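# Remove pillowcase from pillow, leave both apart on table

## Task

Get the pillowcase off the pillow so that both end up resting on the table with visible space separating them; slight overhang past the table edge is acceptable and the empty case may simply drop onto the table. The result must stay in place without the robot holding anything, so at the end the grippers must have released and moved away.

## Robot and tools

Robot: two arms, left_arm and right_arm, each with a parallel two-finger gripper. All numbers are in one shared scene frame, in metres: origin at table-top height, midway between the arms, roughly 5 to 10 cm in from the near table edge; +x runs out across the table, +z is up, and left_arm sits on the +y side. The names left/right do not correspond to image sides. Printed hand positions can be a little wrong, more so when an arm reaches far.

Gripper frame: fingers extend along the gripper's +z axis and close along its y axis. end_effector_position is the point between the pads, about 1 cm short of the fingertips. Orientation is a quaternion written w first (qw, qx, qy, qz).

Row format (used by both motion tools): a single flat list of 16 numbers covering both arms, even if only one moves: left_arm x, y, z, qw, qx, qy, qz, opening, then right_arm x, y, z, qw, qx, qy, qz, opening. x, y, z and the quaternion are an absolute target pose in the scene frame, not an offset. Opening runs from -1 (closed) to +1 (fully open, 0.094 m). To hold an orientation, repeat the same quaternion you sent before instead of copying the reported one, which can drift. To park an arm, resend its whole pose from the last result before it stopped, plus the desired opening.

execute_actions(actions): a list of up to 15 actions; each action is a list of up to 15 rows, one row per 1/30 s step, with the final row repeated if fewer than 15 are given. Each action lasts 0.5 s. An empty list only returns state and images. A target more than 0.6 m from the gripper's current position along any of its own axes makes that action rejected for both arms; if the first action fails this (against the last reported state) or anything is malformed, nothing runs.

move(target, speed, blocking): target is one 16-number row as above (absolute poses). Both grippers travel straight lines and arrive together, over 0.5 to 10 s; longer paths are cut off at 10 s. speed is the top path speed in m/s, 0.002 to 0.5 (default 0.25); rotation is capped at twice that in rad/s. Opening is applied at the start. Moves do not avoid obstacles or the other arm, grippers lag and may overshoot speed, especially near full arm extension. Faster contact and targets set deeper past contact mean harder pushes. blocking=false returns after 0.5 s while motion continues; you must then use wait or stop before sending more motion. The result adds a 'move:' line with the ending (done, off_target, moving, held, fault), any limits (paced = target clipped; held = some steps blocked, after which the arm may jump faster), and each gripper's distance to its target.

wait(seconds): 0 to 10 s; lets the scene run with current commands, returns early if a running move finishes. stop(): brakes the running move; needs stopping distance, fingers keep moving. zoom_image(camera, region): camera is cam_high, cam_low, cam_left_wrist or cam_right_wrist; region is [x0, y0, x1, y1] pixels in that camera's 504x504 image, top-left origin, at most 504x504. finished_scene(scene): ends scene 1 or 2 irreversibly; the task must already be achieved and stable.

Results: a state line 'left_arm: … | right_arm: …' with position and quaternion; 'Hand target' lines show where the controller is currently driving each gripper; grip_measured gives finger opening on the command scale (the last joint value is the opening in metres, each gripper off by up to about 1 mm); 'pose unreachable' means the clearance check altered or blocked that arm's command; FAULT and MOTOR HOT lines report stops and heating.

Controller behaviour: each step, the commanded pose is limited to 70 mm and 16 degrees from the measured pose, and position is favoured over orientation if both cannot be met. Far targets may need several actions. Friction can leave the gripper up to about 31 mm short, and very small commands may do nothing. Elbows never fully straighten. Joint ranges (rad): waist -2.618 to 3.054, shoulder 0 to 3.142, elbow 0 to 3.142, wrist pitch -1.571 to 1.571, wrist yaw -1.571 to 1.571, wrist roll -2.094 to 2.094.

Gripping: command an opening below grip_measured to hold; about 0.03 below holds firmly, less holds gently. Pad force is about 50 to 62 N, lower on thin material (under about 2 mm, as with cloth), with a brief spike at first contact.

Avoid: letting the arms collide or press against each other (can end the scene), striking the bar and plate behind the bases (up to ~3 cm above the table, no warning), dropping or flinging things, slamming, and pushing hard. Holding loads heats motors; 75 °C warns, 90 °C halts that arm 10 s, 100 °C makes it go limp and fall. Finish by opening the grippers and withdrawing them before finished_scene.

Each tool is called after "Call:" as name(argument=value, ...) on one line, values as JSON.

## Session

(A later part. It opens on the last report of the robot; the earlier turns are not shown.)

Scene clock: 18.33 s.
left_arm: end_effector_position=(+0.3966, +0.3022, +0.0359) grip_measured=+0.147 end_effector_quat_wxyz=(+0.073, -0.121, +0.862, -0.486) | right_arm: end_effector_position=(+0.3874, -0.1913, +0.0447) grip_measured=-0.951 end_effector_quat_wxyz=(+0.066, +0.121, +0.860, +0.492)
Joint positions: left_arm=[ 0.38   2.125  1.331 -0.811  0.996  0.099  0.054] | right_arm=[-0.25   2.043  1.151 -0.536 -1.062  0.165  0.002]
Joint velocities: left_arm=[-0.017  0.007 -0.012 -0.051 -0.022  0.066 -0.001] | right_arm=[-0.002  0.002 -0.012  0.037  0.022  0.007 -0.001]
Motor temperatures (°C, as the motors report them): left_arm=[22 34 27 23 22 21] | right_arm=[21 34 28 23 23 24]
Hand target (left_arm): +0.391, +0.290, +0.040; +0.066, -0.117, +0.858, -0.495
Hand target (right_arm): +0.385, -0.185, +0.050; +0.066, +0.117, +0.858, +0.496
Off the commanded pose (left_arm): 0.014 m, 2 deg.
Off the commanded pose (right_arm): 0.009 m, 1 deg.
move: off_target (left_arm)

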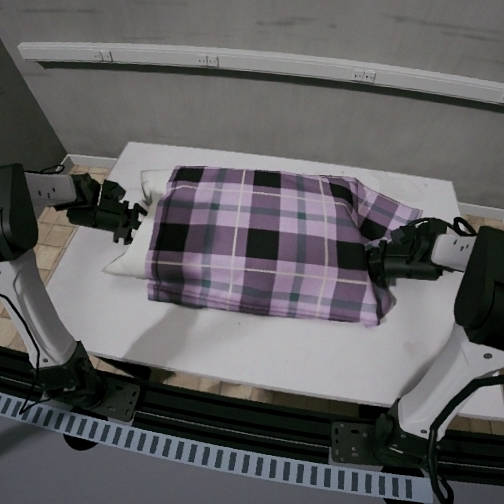

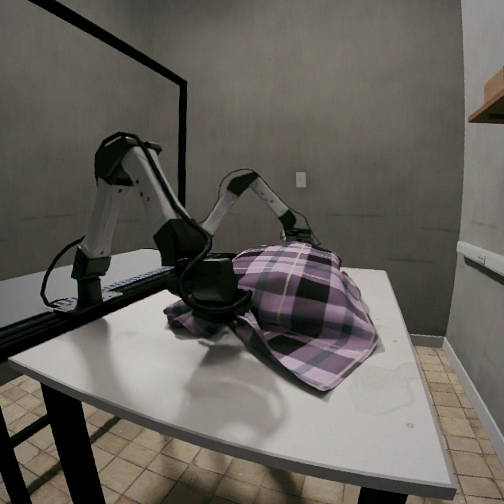

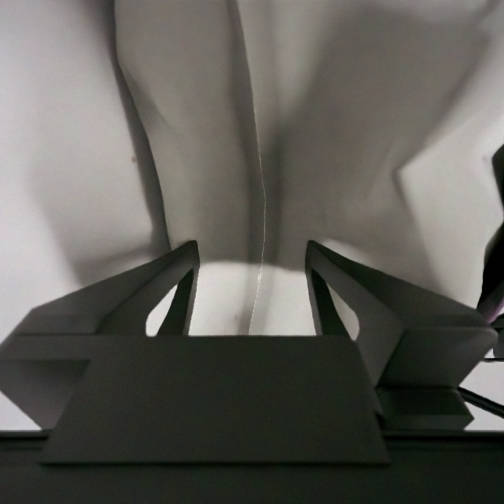

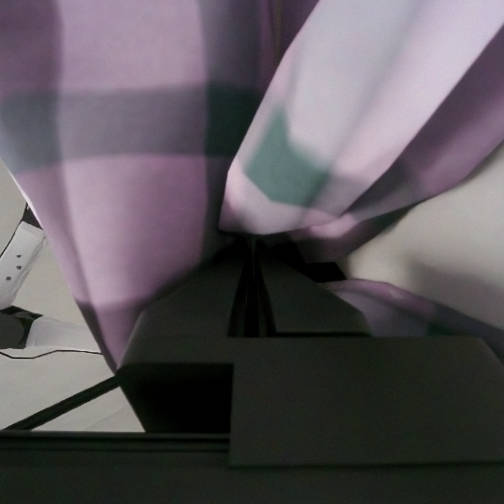

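Now pillow is compressed against the fingers. Close while still pushing.

Call:
move(target=[0.392,0.275,0.04,0.067,-0.117,0.858,-0.496,-1, 0.385,-0.18,0.05,0.067,0.117,0.858,0.496,-1], speed=0.03)

Call:
move(target=[0.39,0.35,0.06,0.067,-0.117,0.858,-0.496,-1, 0.385,-0.24,0.06,0.067,0.117,0.858,0.496,-1], speed=0.07)

Scene clock: 19.63 s.
left_arm: end_effector_position=(+0.3986, +0.2877, +0.0361) grip_measured=-0.977 end_effector_quat_wxyz=(+0.076, -0.121, +0.862, -0.486) | right_arm: end_effector_position=(+0.3883, -0.1875, +0.0447) grip_measured=-0.951 end_effector_quat_wxyz=(+0.067, +0.123, +0.860, +0.490)
Joint positions: left_arm=[ 0.341  2.098  1.285 -0.722  0.997  0.023  0.001] | right_arm=[-0.238  2.034  1.137 -0.502 -1.057  0.197  0.002]
Joint velocities: left_arm=[-0.012  0.007 -0.022  0.051 -0.037 -0.11  -0.002] | right_arm=[-0.022 -0.022 -0.012  0.007 -0.007  0.051  0.   ]
Motor temperatures (°C, as the motors report them): left_arm=[22 35 27 23 22 21] | right_arm=[21 34 28 23 23 24]
Hand target (left_arm): +0.392, +0.275, +0.040; +0.066, -0.117, +0.858, -0.495
Hand target (right_arm): +0.385, -0.180, +0.050; +0.067, +0.117, +0.858, +0.496
Off the commanded pose (left_arm): 0.015 m, 2 deg.
Off the commanded pose (right_arm): 0.010 m, 1 deg.
move: off_target (left_arm)

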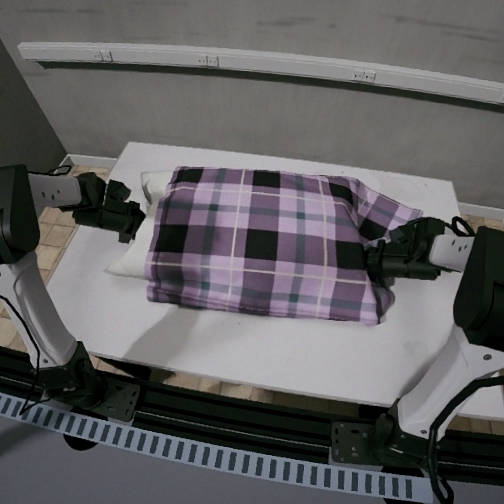

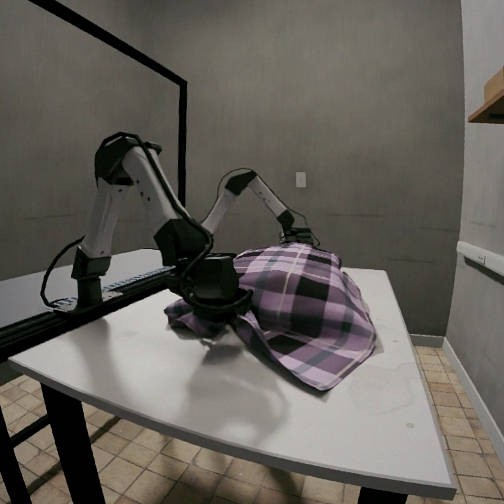

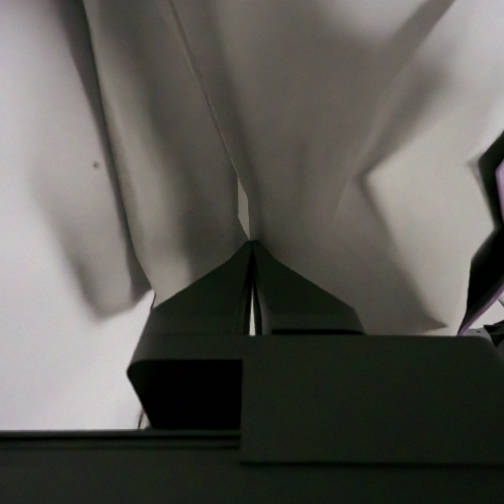

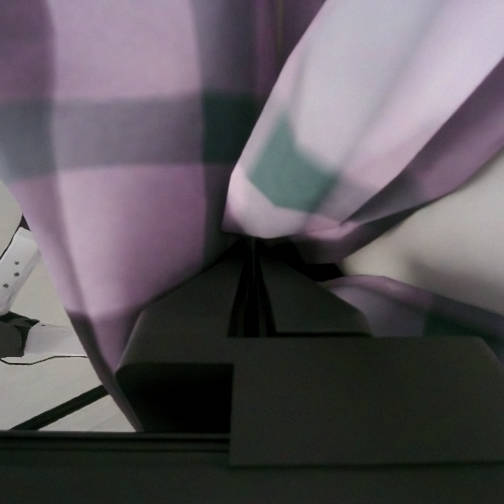

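Scene clock: 21.13 s.
left_arm: end_effector_position=(+0.3898, +0.3495, +0.0597) grip_measured=-0.977 end_effector_quat_wxyz=(+0.070, -0.120, +0.857, -0.495) | right_arm: end_effector_position=(+0.3813, -0.2359, +0.0574) grip_measured=-0.951 end_effector_quat_wxyz=(+0.064, +0.116, +0.861, +0.491)
Joint positions: left_arm=[ 0.505  2.185  1.522 -1.157  0.997  0.343  0.001] | right_arm=[-0.377  2.095  1.293 -0.871 -1.064 -0.12   0.002]
Joint velocities: left_arm=[-0.022 -0.002 -0.002  0.022  0.007  0.022  0.001] | right_arm=[ 0.002  0.002  0.002 -0.022 -0.051  0.007  0.   ]
Motor temperatures (°C, as the motors report them): left_arm=[22 35 27 23 22 21] | right_arm=[21 35 28 23 23 24]
Hand target (left_arm): +0.392, +0.350, +0.060; +0.069, -0.117, +0.857, -0.497
Hand target (right_arm): +0.385, -0.240, +0.060; +0.068, +0.118, +0.858, +0.495
Off the commanded pose (left_arm): 0.001 m, 1 deg.
Off the commanded pose (right_arm): 0.006 m, 1 deg.
move: done

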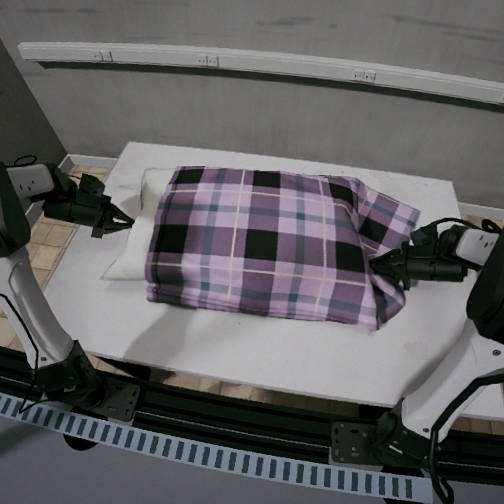

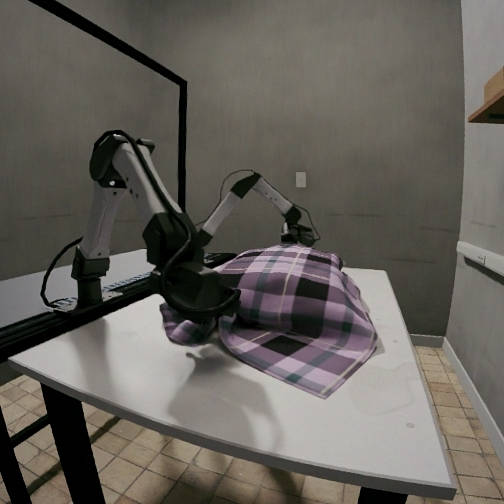

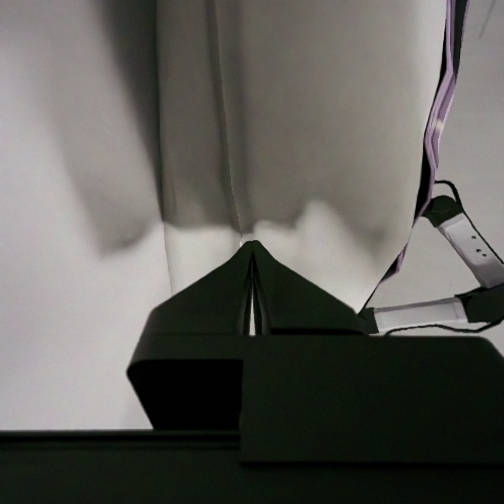

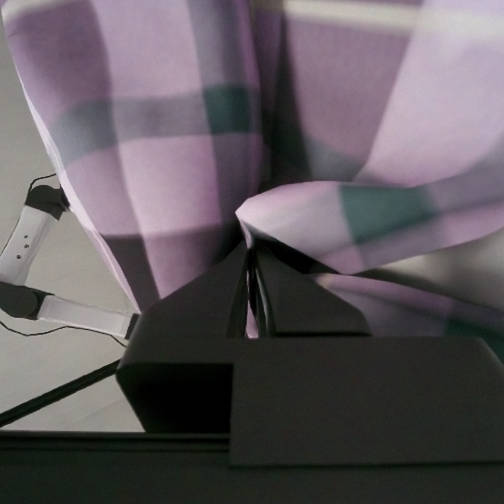

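Call:
move(target=[0.25,0.42,0.065,0.067,-0.117,0.858,-0.496,0.2, 0.385,-0.24,0.06,0.067,0.117,0.858,0.496,-1], speed=0.15)

Scene clock: 23.90 s.
left_arm: end_effector_position=(+0.2574, +0.4253, +0.0620) grip_measured=+0.197 end_effector_quat_wxyz=(+0.076, -0.121, +0.857, -0.495) | right_arm: end_effector_position=(+0.3804, -0.2355, +0.0576) grip_measured=-0.951 end_effector_quat_wxyz=(+0.063, +0.115, +0.861, +0.491)
Joint positions: left_arm=[ 0.91   2.106  1.328 -1.497  0.812  0.924  0.056] | right_arm=[-0.377  2.095  1.293 -0.878 -1.064 -0.126  0.002]
Joint velocities: left_arm=[ 0.002 -0.002  0.002 -0.037 -0.022  0.066  0.   ] | right_arm=[-0.002  0.007  0.007  0.007 -0.037  0.007 -0.   ]
Motor temperatures (°C, as the motors report them): left_arm=[22 35 27 23 22 21] | right_arm=[21 35 28 23 23 24]
Hand target (left_arm): +0.251, +0.420, +0.067; +0.070, -0.117, +0.857, -0.498
Hand target (right_arm): +0.385, -0.240, +0.060; +0.068, +0.117, +0.858, +0.496
Off the commanded pose (left_arm): 0.010 m, 1 deg.
Off the commanded pose (right_arm): 0.007 m, 1 deg.
move: done

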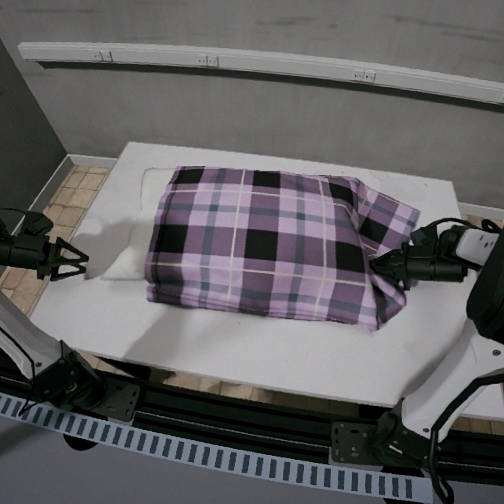

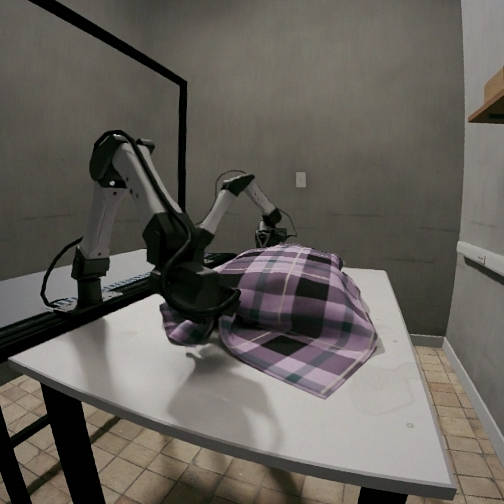

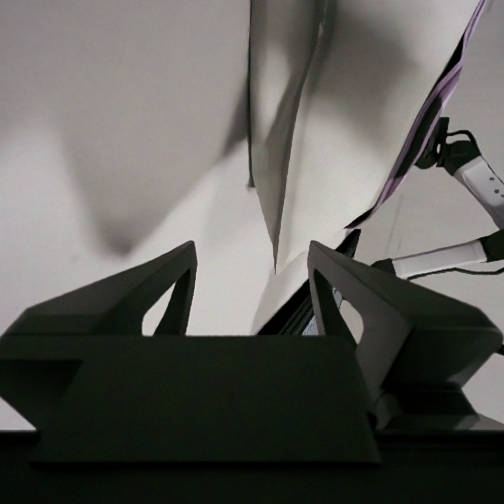

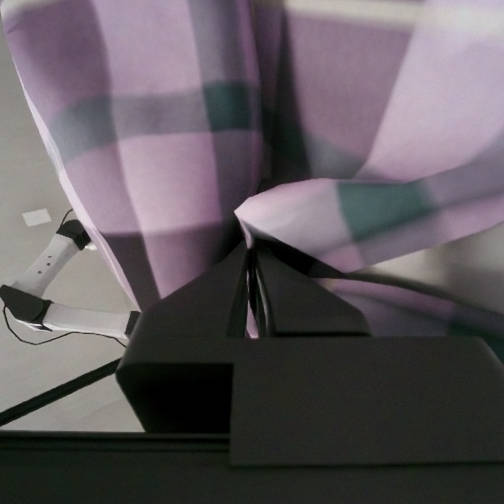

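Call:
move(target=[0.24,0.385,0.06,0.067,-0.117,0.858,-0.496,0.2, 0.385,-0.24,0.06,0.067,0.117,0.858,0.496,-1], speed=0.08)

Scene clock: 25.10 s.
left_arm: end_effector_position=(+0.2407, +0.3903, +0.0573) grip_measured=+0.197 end_effector_quat_wxyz=(+0.065, -0.117, +0.859, -0.494) | right_arm: end_effector_position=(+0.3803, -0.2355, +0.0576) grip_measured=-0.951 end_effector_quat_wxyz=(+0.063, +0.115, +0.861, +0.492)
Joint positions: left_arm=[ 0.867  2.003  1.144 -1.394  0.818  0.882  0.056] | right_arm=[-0.377  2.095  1.293 -0.879 -1.064 -0.126  0.002]
Joint velocities: left_arm=[ 0.002  0.007 -0.017  0.007 -0.037  0.007 -0.001] | right_arm=[ 0.007 -0.002  0.017  0.037 -0.051 -0.007 -0.001]
Motor temperatures (°C, as the motors report them): left_arm=[22 36 27 23 22 21] | right_arm=[21 35 28 23 23 24]
Hand target (left_arm): +0.239, +0.385, +0.061; +0.066, -0.117, +0.858, -0.496
Hand target (right_arm): +0.385, -0.240, +0.060; +0.067, +0.117, +0.858, +0.496
Off the commanded pose (left_arm): 0.006 m, 0 deg.
Off the commanded pose (right_arm): 0.007 m, 1 deg.
move: done

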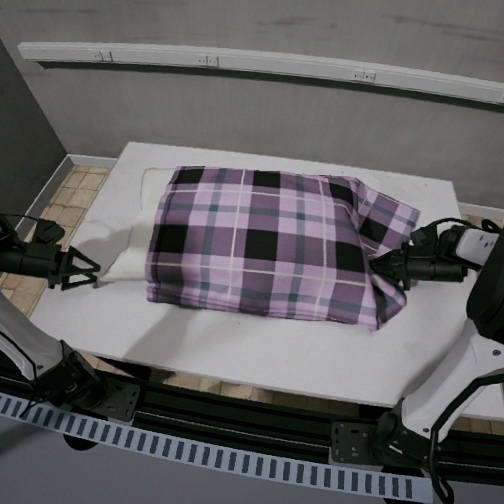

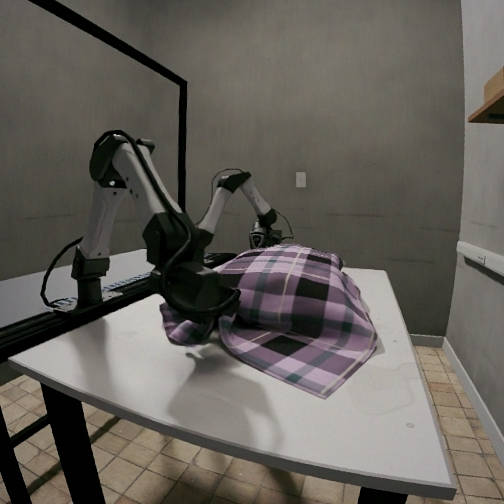

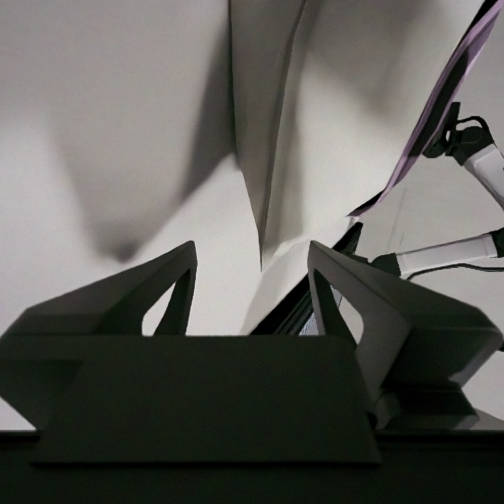

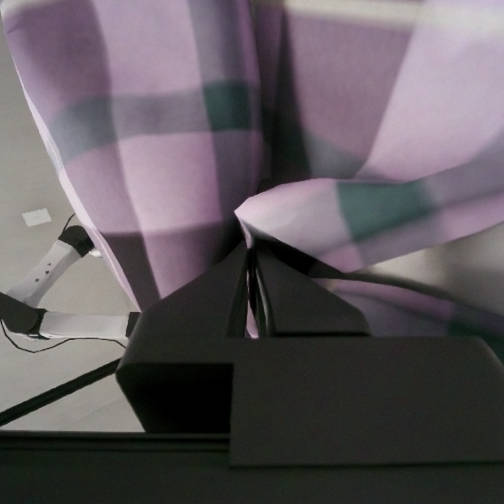

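Call:
move(target=[0.255,0.345,0.045,0.067,-0.117,0.858,-0.496,0.2, 0.385,-0.24,0.06,0.067,0.117,0.858,0.496,-1], speed=0.06)

Scene clock: 26.57 s.
left_arm: end_effector_position=(+0.2558, +0.3506, +0.0419) grip_measured=+0.197 end_effector_quat_wxyz=(+0.064, -0.117, +0.860, -0.493) | right_arm: end_effector_position=(+0.3803, -0.2355, +0.0576) grip_measured=-0.951 end_effector_quat_wxyz=(+0.063, +0.115, +0.861, +0.492)
Joint positions: left_arm=[ 0.727  1.955  1.019 -1.182  0.896  0.704  0.056] | right_arm=[-0.377  2.095  1.293 -0.879 -1.064 -0.126  0.002]
Joint velocities: left_arm=[ 0.002 -0.007 -0.012 -0.11  -0.051 -0.022 -0.001] | right_arm=[ 0.012  0.002 -0.012  0.022 -0.022  0.022 -0.   ]
Motor temperatures (°C, as the motors report them): left_arm=[22 36 27 23 22 21] | right_arm=[21 35 29 23 23 24]
Hand target (left_arm): +0.254, +0.345, +0.045; +0.066, -0.117, +0.858, -0.496
Hand target (right_arm): +0.385, -0.240, +0.060; +0.067, +0.117, +0.858, +0.496
Off the commanded pose (left_arm): 0.006 m, 1 deg.
Off the commanded pose (right_arm): 0.007 m, 1 deg.
move: done

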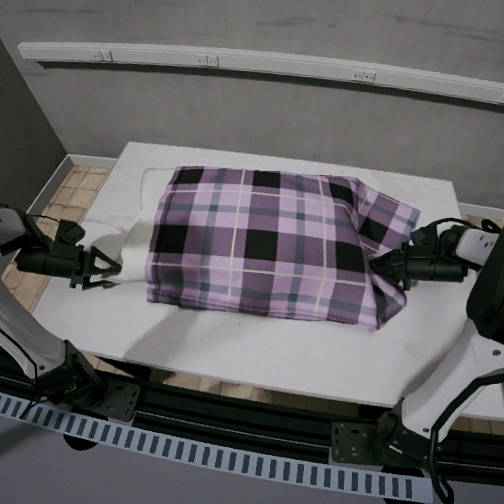

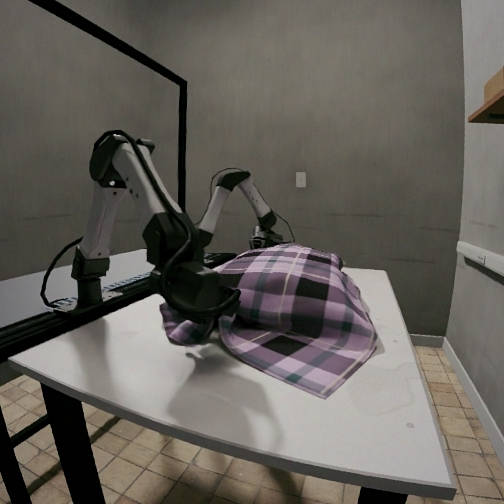

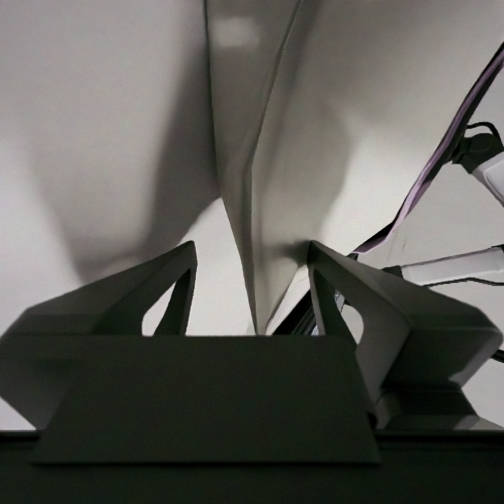

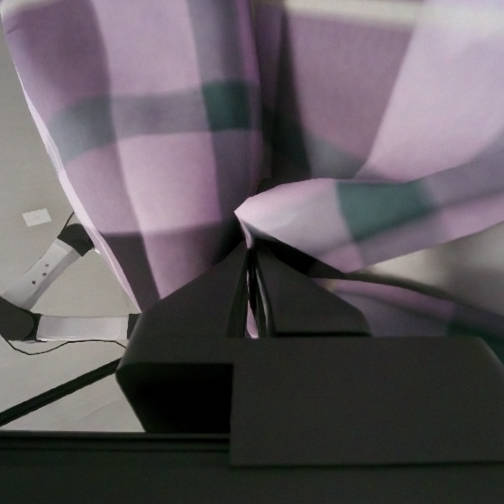

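Call:
move(target=[0.26,0.33,0.042,0.067,-0.117,0.858,-0.496,0.2, 0.385,-0.24,0.06,0.067,0.117,0.858,0.496,-1], speed=0.05)

Call:
move(target=[0.26,0.33,0.042,0.067,-0.117,0.858,-0.496,-1, 0.385,-0.24,0.06,0.067,0.117,0.858,0.496,-1])

Call:
move(target=[0.28,0.38,0.07,0.067,-0.117,0.858,-0.496,-1, 0.385,-0.30,0.07,0.067,0.117,0.858,0.496,-1], speed=0.08)

Scene clock: 27.53 s.
left_arm: end_effector_position=(+0.2615, +0.3366, +0.0384) grip_measured=+0.197 end_effector_quat_wxyz=(+0.065, -0.117, +0.861, -0.491) | right_arm: end_effector_position=(+0.3803, -0.2355, +0.0577) grip_measured=-0.951 end_effector_quat_wxyz=(+0.063, +0.115, +0.861, +0.492)
Joint positions: left_arm=[ 0.672  1.932  0.979 -1.099  0.921  0.625  0.056] | right_arm=[-0.377  2.095  1.293 -0.879 -1.064 -0.126  0.002]
Joint velocities: left_arm=[ 0.007 -0.007 -0.022  0.051 -0.007 -0.037 -0.001] | right_arm=[-0.017  0.007 -0.007 -0.007 -0.051  0.007 -0.001]
Motor temperatures (°C, as the motors report them): left_arm=[22 36 27 23 22 21] | right_arm=[21 35 29 23 23 24]
Hand target (left_arm): +0.260, +0.330, +0.042; +0.066, -0.117, +0.858, -0.496
Hand target (right_arm): +0.385, -0.240, +0.060; +0.067, +0.117, +0.858, +0.496
Off the commanded pose (left_arm): 0.008 m, 1 deg.
Off the commanded pose (right_arm): 0.007 m, 1 deg.
move: done

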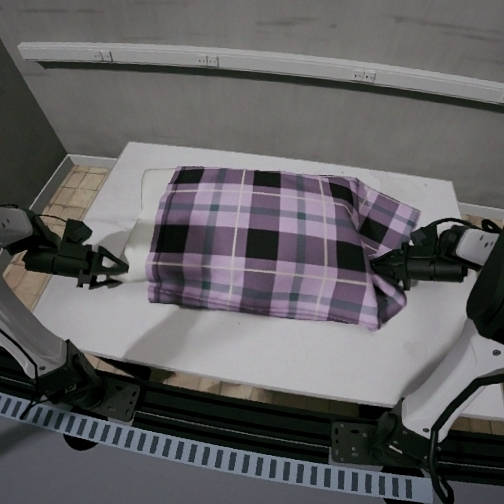

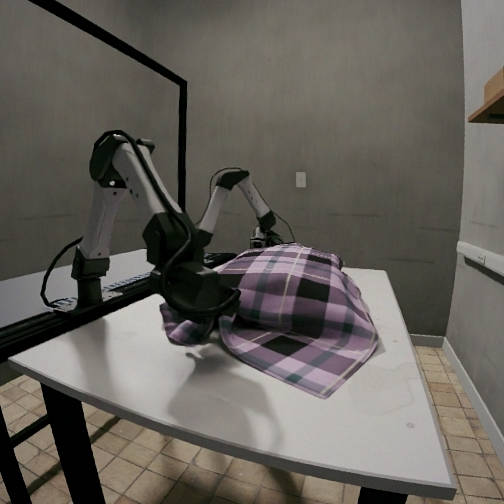

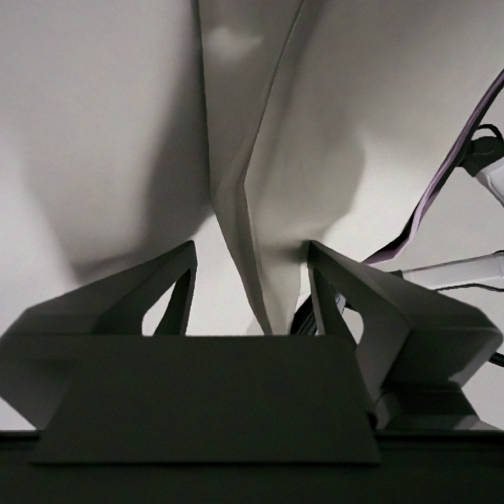

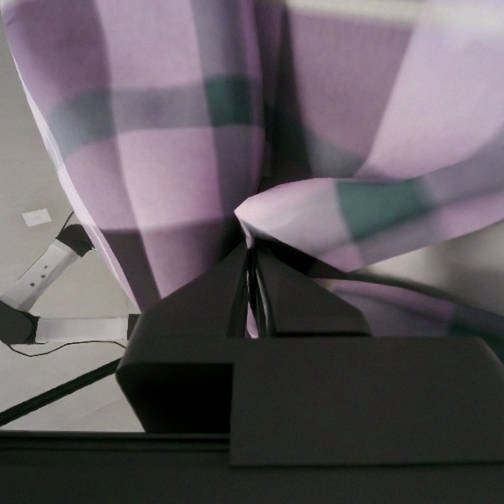

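Scene clock: 28.23 s.
left_arm: end_effector_position=(+0.2635, +0.3352, +0.0402) grip_measured=-0.947 end_effector_quat_wxyz=(+0.068, -0.119, +0.857, -0.496) | right_arm: end_effector_position=(+0.3803, -0.2355, +0.0577) grip_measured=-0.951 end_effector_quat_wxyz=(+0.063, +0.115, +0.861, +0.492)
Joint positions: left_arm=[ 0.669  1.932  0.979 -1.098  0.937  0.619  0.002] | right_arm=[-0.377  2.095  1.293 -0.879 -1.064 -0.126  0.002]
Joint velocities: left_arm=[ 0.002  0.007  0.007  0.051  0.007 -0.066  0.001] | right_arm=[-0.002  0.012 -0.007  0.037 -0.051  0.037  0.   ]
Motor temperatures (°C, as the motors report them): left_arm=[22 36 27 23 22 21] | right_arm=[21 35 29 23 23 24]
Hand target (left_arm): +0.260, +0.330, +0.042; +0.067, -0.117, +0.858, -0.496
Hand target (right_arm): +0.385, -0.240, +0.060; +0.067, +0.117, +0.858, +0.496
Off the commanded pose (left_arm): 0.007 m, 0 deg.
Off the commanded pose (right_arm): 0.007 m, 1 deg.
move: done

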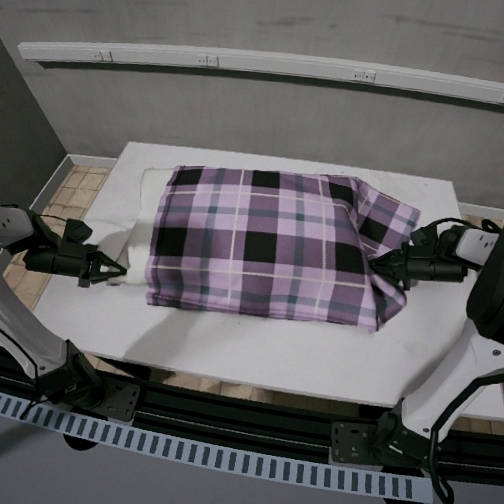

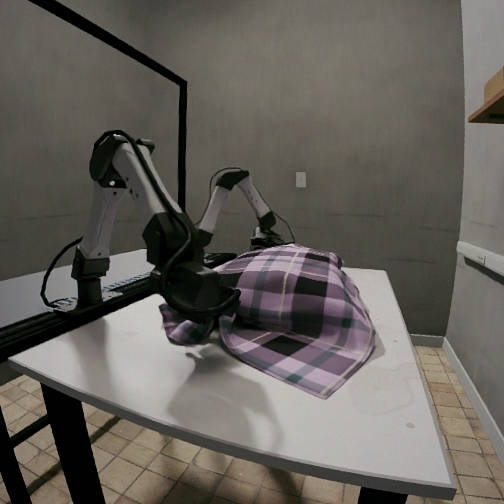

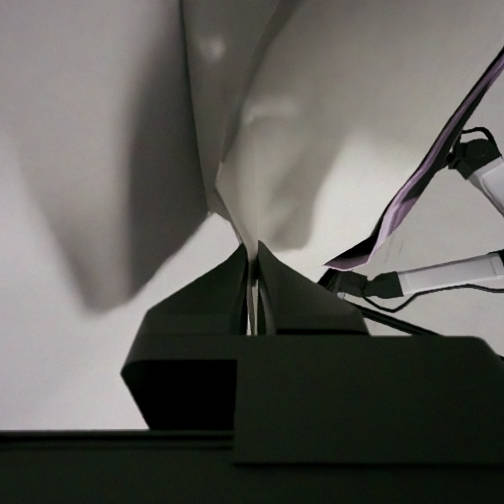

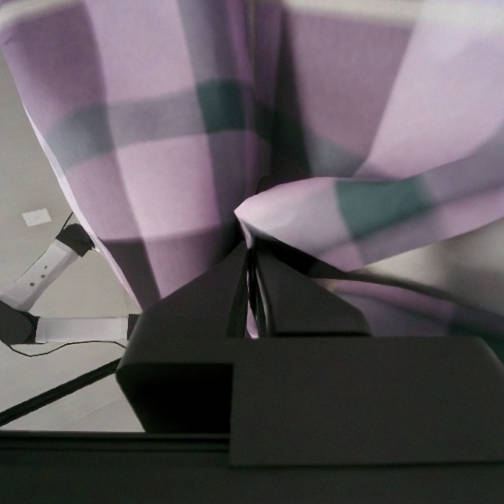

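Scene clock: 29.60 s.
left_arm: end_effector_position=(+0.2812, +0.3768, +0.0678) grip_measured=-0.947 end_effector_quat_wxyz=(+0.071, -0.116, +0.858, -0.495) | right_arm: end_effector_position=(+0.3837, -0.2948, +0.0701) grip_measured=-0.951 end_effector_quat_wxyz=(+0.067, +0.116, +0.857, +0.498)
Joint positions: left_arm=[ 0.744  2.005  1.221 -1.348  0.901  0.732  0.002] | right_arm=[-0.526  2.229  1.536 -1.237 -1.046 -0.414  0.002]
Joint velocities: left_arm=[ 0.007  0.017 -0.012 -0.022 -0.022  0.007 -0.001] | right_arm=[ 0.002 -0.017  0.017  0.007 -0.037 -0.081  0.   ]
Motor temperatures (°C, as the motors report them): left_arm=[22 36 27 23 22 21] | right_arm=[21 36 29 23 23 24]
Hand target (left_arm): +0.281, +0.380, +0.069; +0.068, -0.117, +0.858, -0.496
Hand target (right_arm): +0.385, -0.300, +0.070; +0.068, +0.117, +0.858, +0.495
Off the commanded pose (left_arm): 0.004 m, 0 deg.
Off the commanded pose (right_arm): 0.005 m, 0 deg.
move: done

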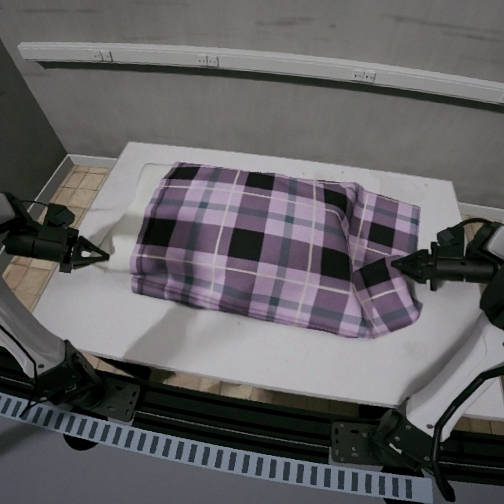

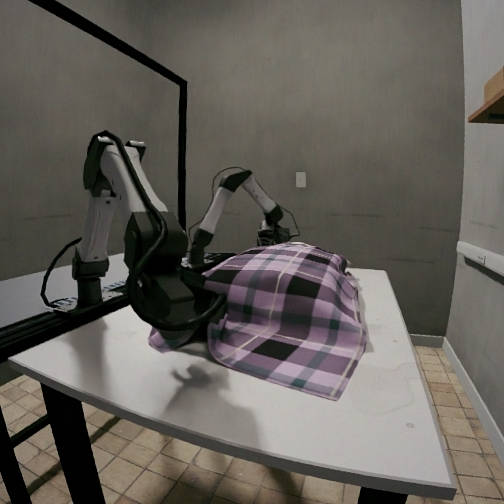

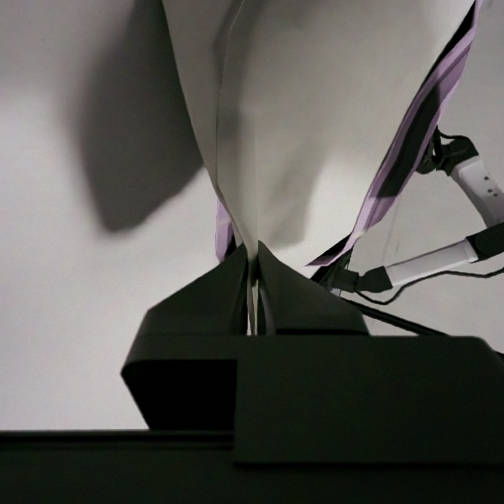

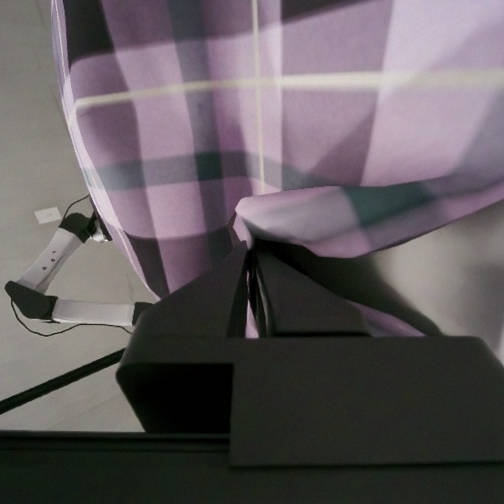

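Call:
move(target=[0.33,0.49,0.11,0.07,-0.2,0.93,-0.3,-1, 0.38,-0.42,0.11,0.07,0.2,0.93,0.3,-1], speed=0.1)

Call:
move(target=[0.36,0.59,0.12,0.082,-0.3,0.945,-0.08,-1, 0.38,-0.52,0.14,0.082,0.3,0.945,0.08,-1], speed=0.1)

Scene clock: 32.60 s.
left_arm: end_effector_position=(+0.3289, +0.4800, +0.1036) grip_measured=-0.947 end_effector_quat_wxyz=(+0.062, -0.192, +0.929, -0.310) | right_arm: end_effector_position=(+0.3787, -0.4016, +0.1049) grip_measured=-0.951 end_effector_quat_wxyz=(+0.053, +0.190, +0.926, +0.322)
Joint positions: left_arm=[ 0.77   2.033  1.69  -1.41   0.595  0.39   0.002] | right_arm=[-0.67   2.204  1.852 -1.42  -0.671 -0.282  0.002]
Joint velocities: left_arm=[ 0.012  0.002 -0.012  0.022 -0.081 -0.066 -0.001] | right_arm=[ 0.012  0.002  0.012 -0.037  0.007 -0.007 -0.   ]
Motor temperatures (°C, as the motors report them): left_arm=[22 36 28 23 22 21] | right_arm=[21 37 29 23 23 24]
Hand target (left_arm): +0.332, +0.490, +0.107; +0.073, -0.201, +0.929, -0.301
Hand target (right_arm): +0.379, -0.419, +0.110; +0.068, +0.199, +0.931, +0.299
Off the commanded pose (left_arm): 0.012 m, 2 deg.
Off the commanded pose (right_arm): 0.019 m, 3 deg.
move: off_target (left_arm, right_arm)

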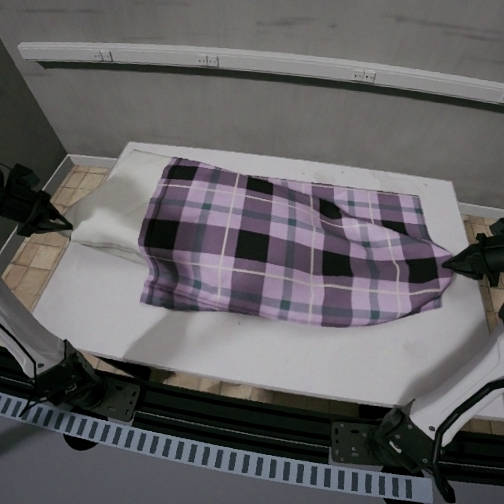

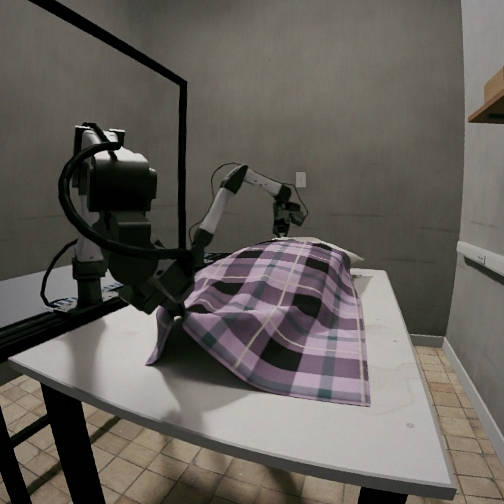

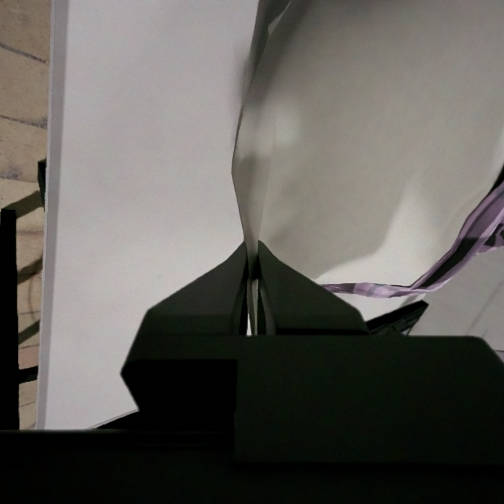

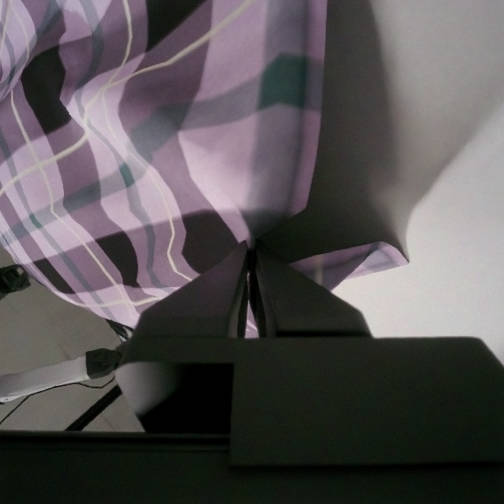

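Scene clock: 35.67 s.
left_arm: end_effector_position=(+0.3516, +0.5780, +0.1098) grip_measured=-0.947 end_effector_quat_wxyz=(+0.061, -0.296, +0.948, -0.101) | right_arm: end_effector_position=(+0.3814, -0.5006, +0.1375) grip_measured=-0.951 end_effector_quat_wxyz=(+0.071, +0.285, +0.950, +0.102)
Joint positions: left_arm=[ 0.77   2.135  1.999 -1.356  0.225  0.12   0.002] | right_arm=[-0.714  2.228  2.15  -1.439 -0.271 -0.069  0.002]
Joint velocities: left_arm=[-0.002  0.007  0.012 -0.051 -0.051  0.022 -0.001] | right_arm=[-0.007  0.012 -0.007 -0.022  0.037 -0.007 -0.001]
Motor temperatures (°C, as the motors report them): left_arm=[22 37 28 23 22 21] | right_arm=[21 38 30 23 23 24]
Hand target (left_arm): +0.361, +0.590, +0.118; +0.086, -0.301, +0.946, -0.081
Hand target (right_arm): +0.379, -0.519, +0.140; +0.080, +0.299, +0.947, +0.079
Off the commanded pose (left_arm): 0.018 m, 3 deg.
Off the commanded pose (right_arm): 0.020 m, 3 deg.
move: off_target (left_arm, right_arm)

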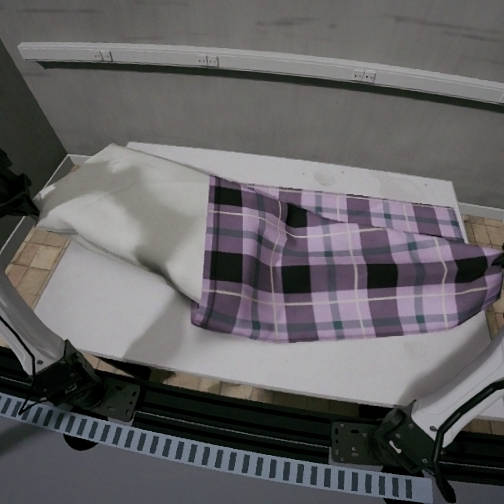

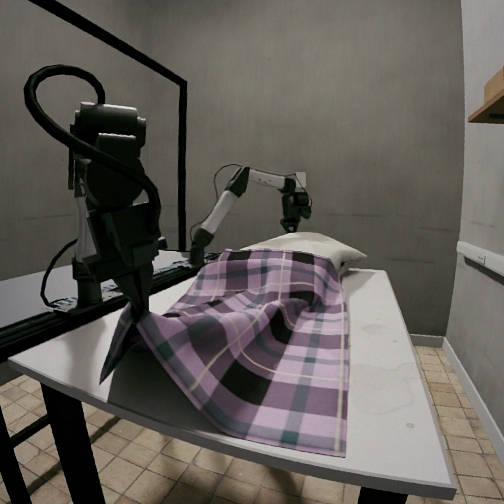

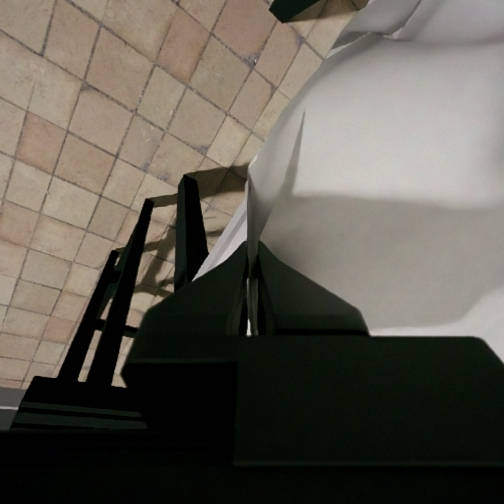

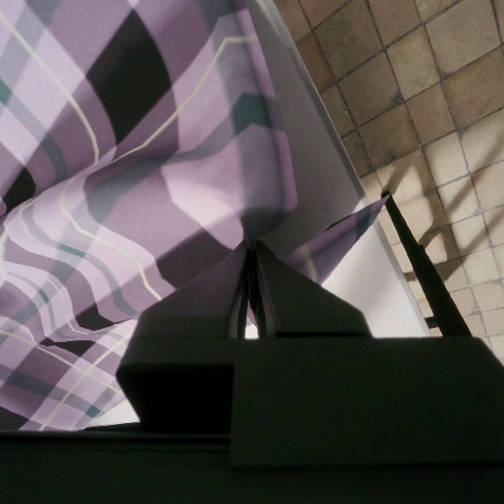

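Call:
move(target=[0.33,0.61,0.12,0.1,-0.33,0.935,0.0,-1, 0.35,-0.70,0.18,0.2,0.42,0.88,-0.09,-1], speed=0.1)

Scene clock: 39.07 s.
left_arm: end_effector_position=(+0.3308, +0.6011, +0.1072) grip_measured=-0.947 end_effector_quat_wxyz=(+0.079, -0.320, +0.944, -0.019) | right_arm: end_effector_position=(+0.3534, -0.6895, +0.1755) grip_measured=-0.951 end_effector_quat_wxyz=(+0.191, +0.410, +0.888, -0.081)
Joint positions: left_arm=[ 0.79   2.021  1.819 -1.189  0.09   0.088  0.002] | right_arm=[-0.952  2.439  2.598 -1.325 -0.051 -0.017  0.002]
Joint velocities: left_arm=[-0.007  0.007 -0.007  0.007 -0.037 -0.007  0.001] | right_arm=[-0.012  0.002  0.032  0.007 -0.037 -0.095  0.001]
Motor temperatures (°C, as the motors report them): left_arm=[22 38 29 24 22 21] | right_arm=[21 39 31 23 23 24]
Hand target (left_arm): +0.330, +0.610, +0.120; +0.102, -0.331, +0.938, -0.001
Hand target (right_arm): +0.349, -0.699, +0.180; +0.199, +0.419, +0.881, -0.093
Off the commanded pose (left_arm): 0.016 m, 4 deg.
Off the commanded pose (right_arm): 0.012 m, 2 deg.
move: off_target (left_arm, right_arm)

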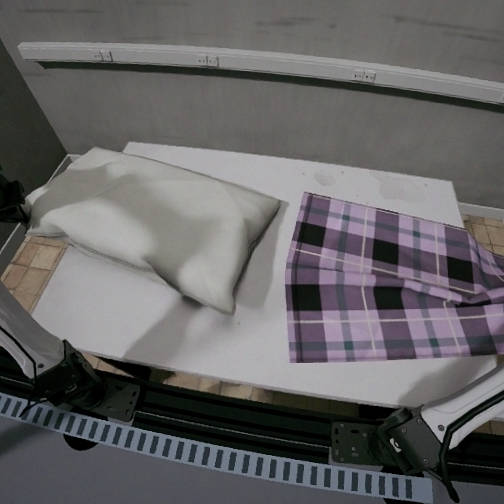

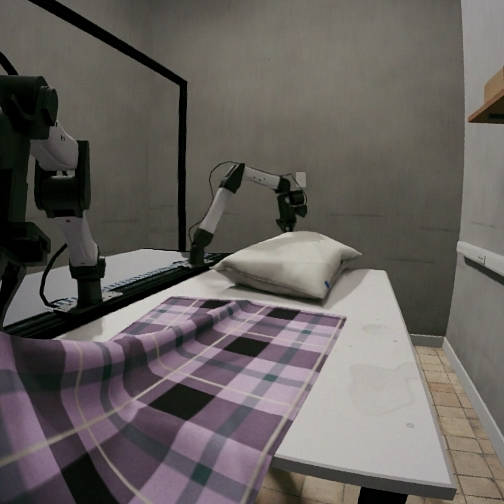

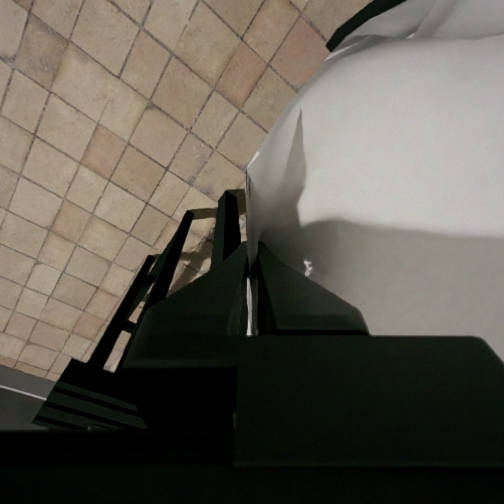

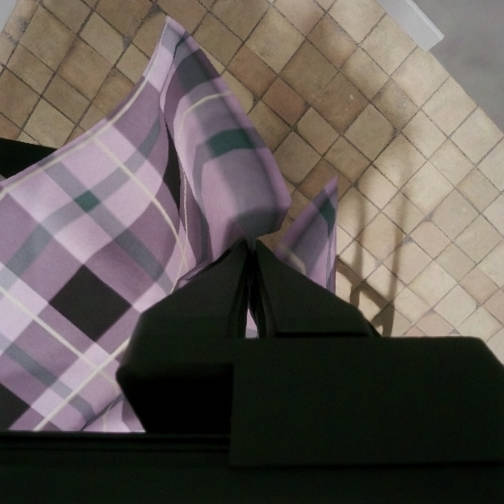

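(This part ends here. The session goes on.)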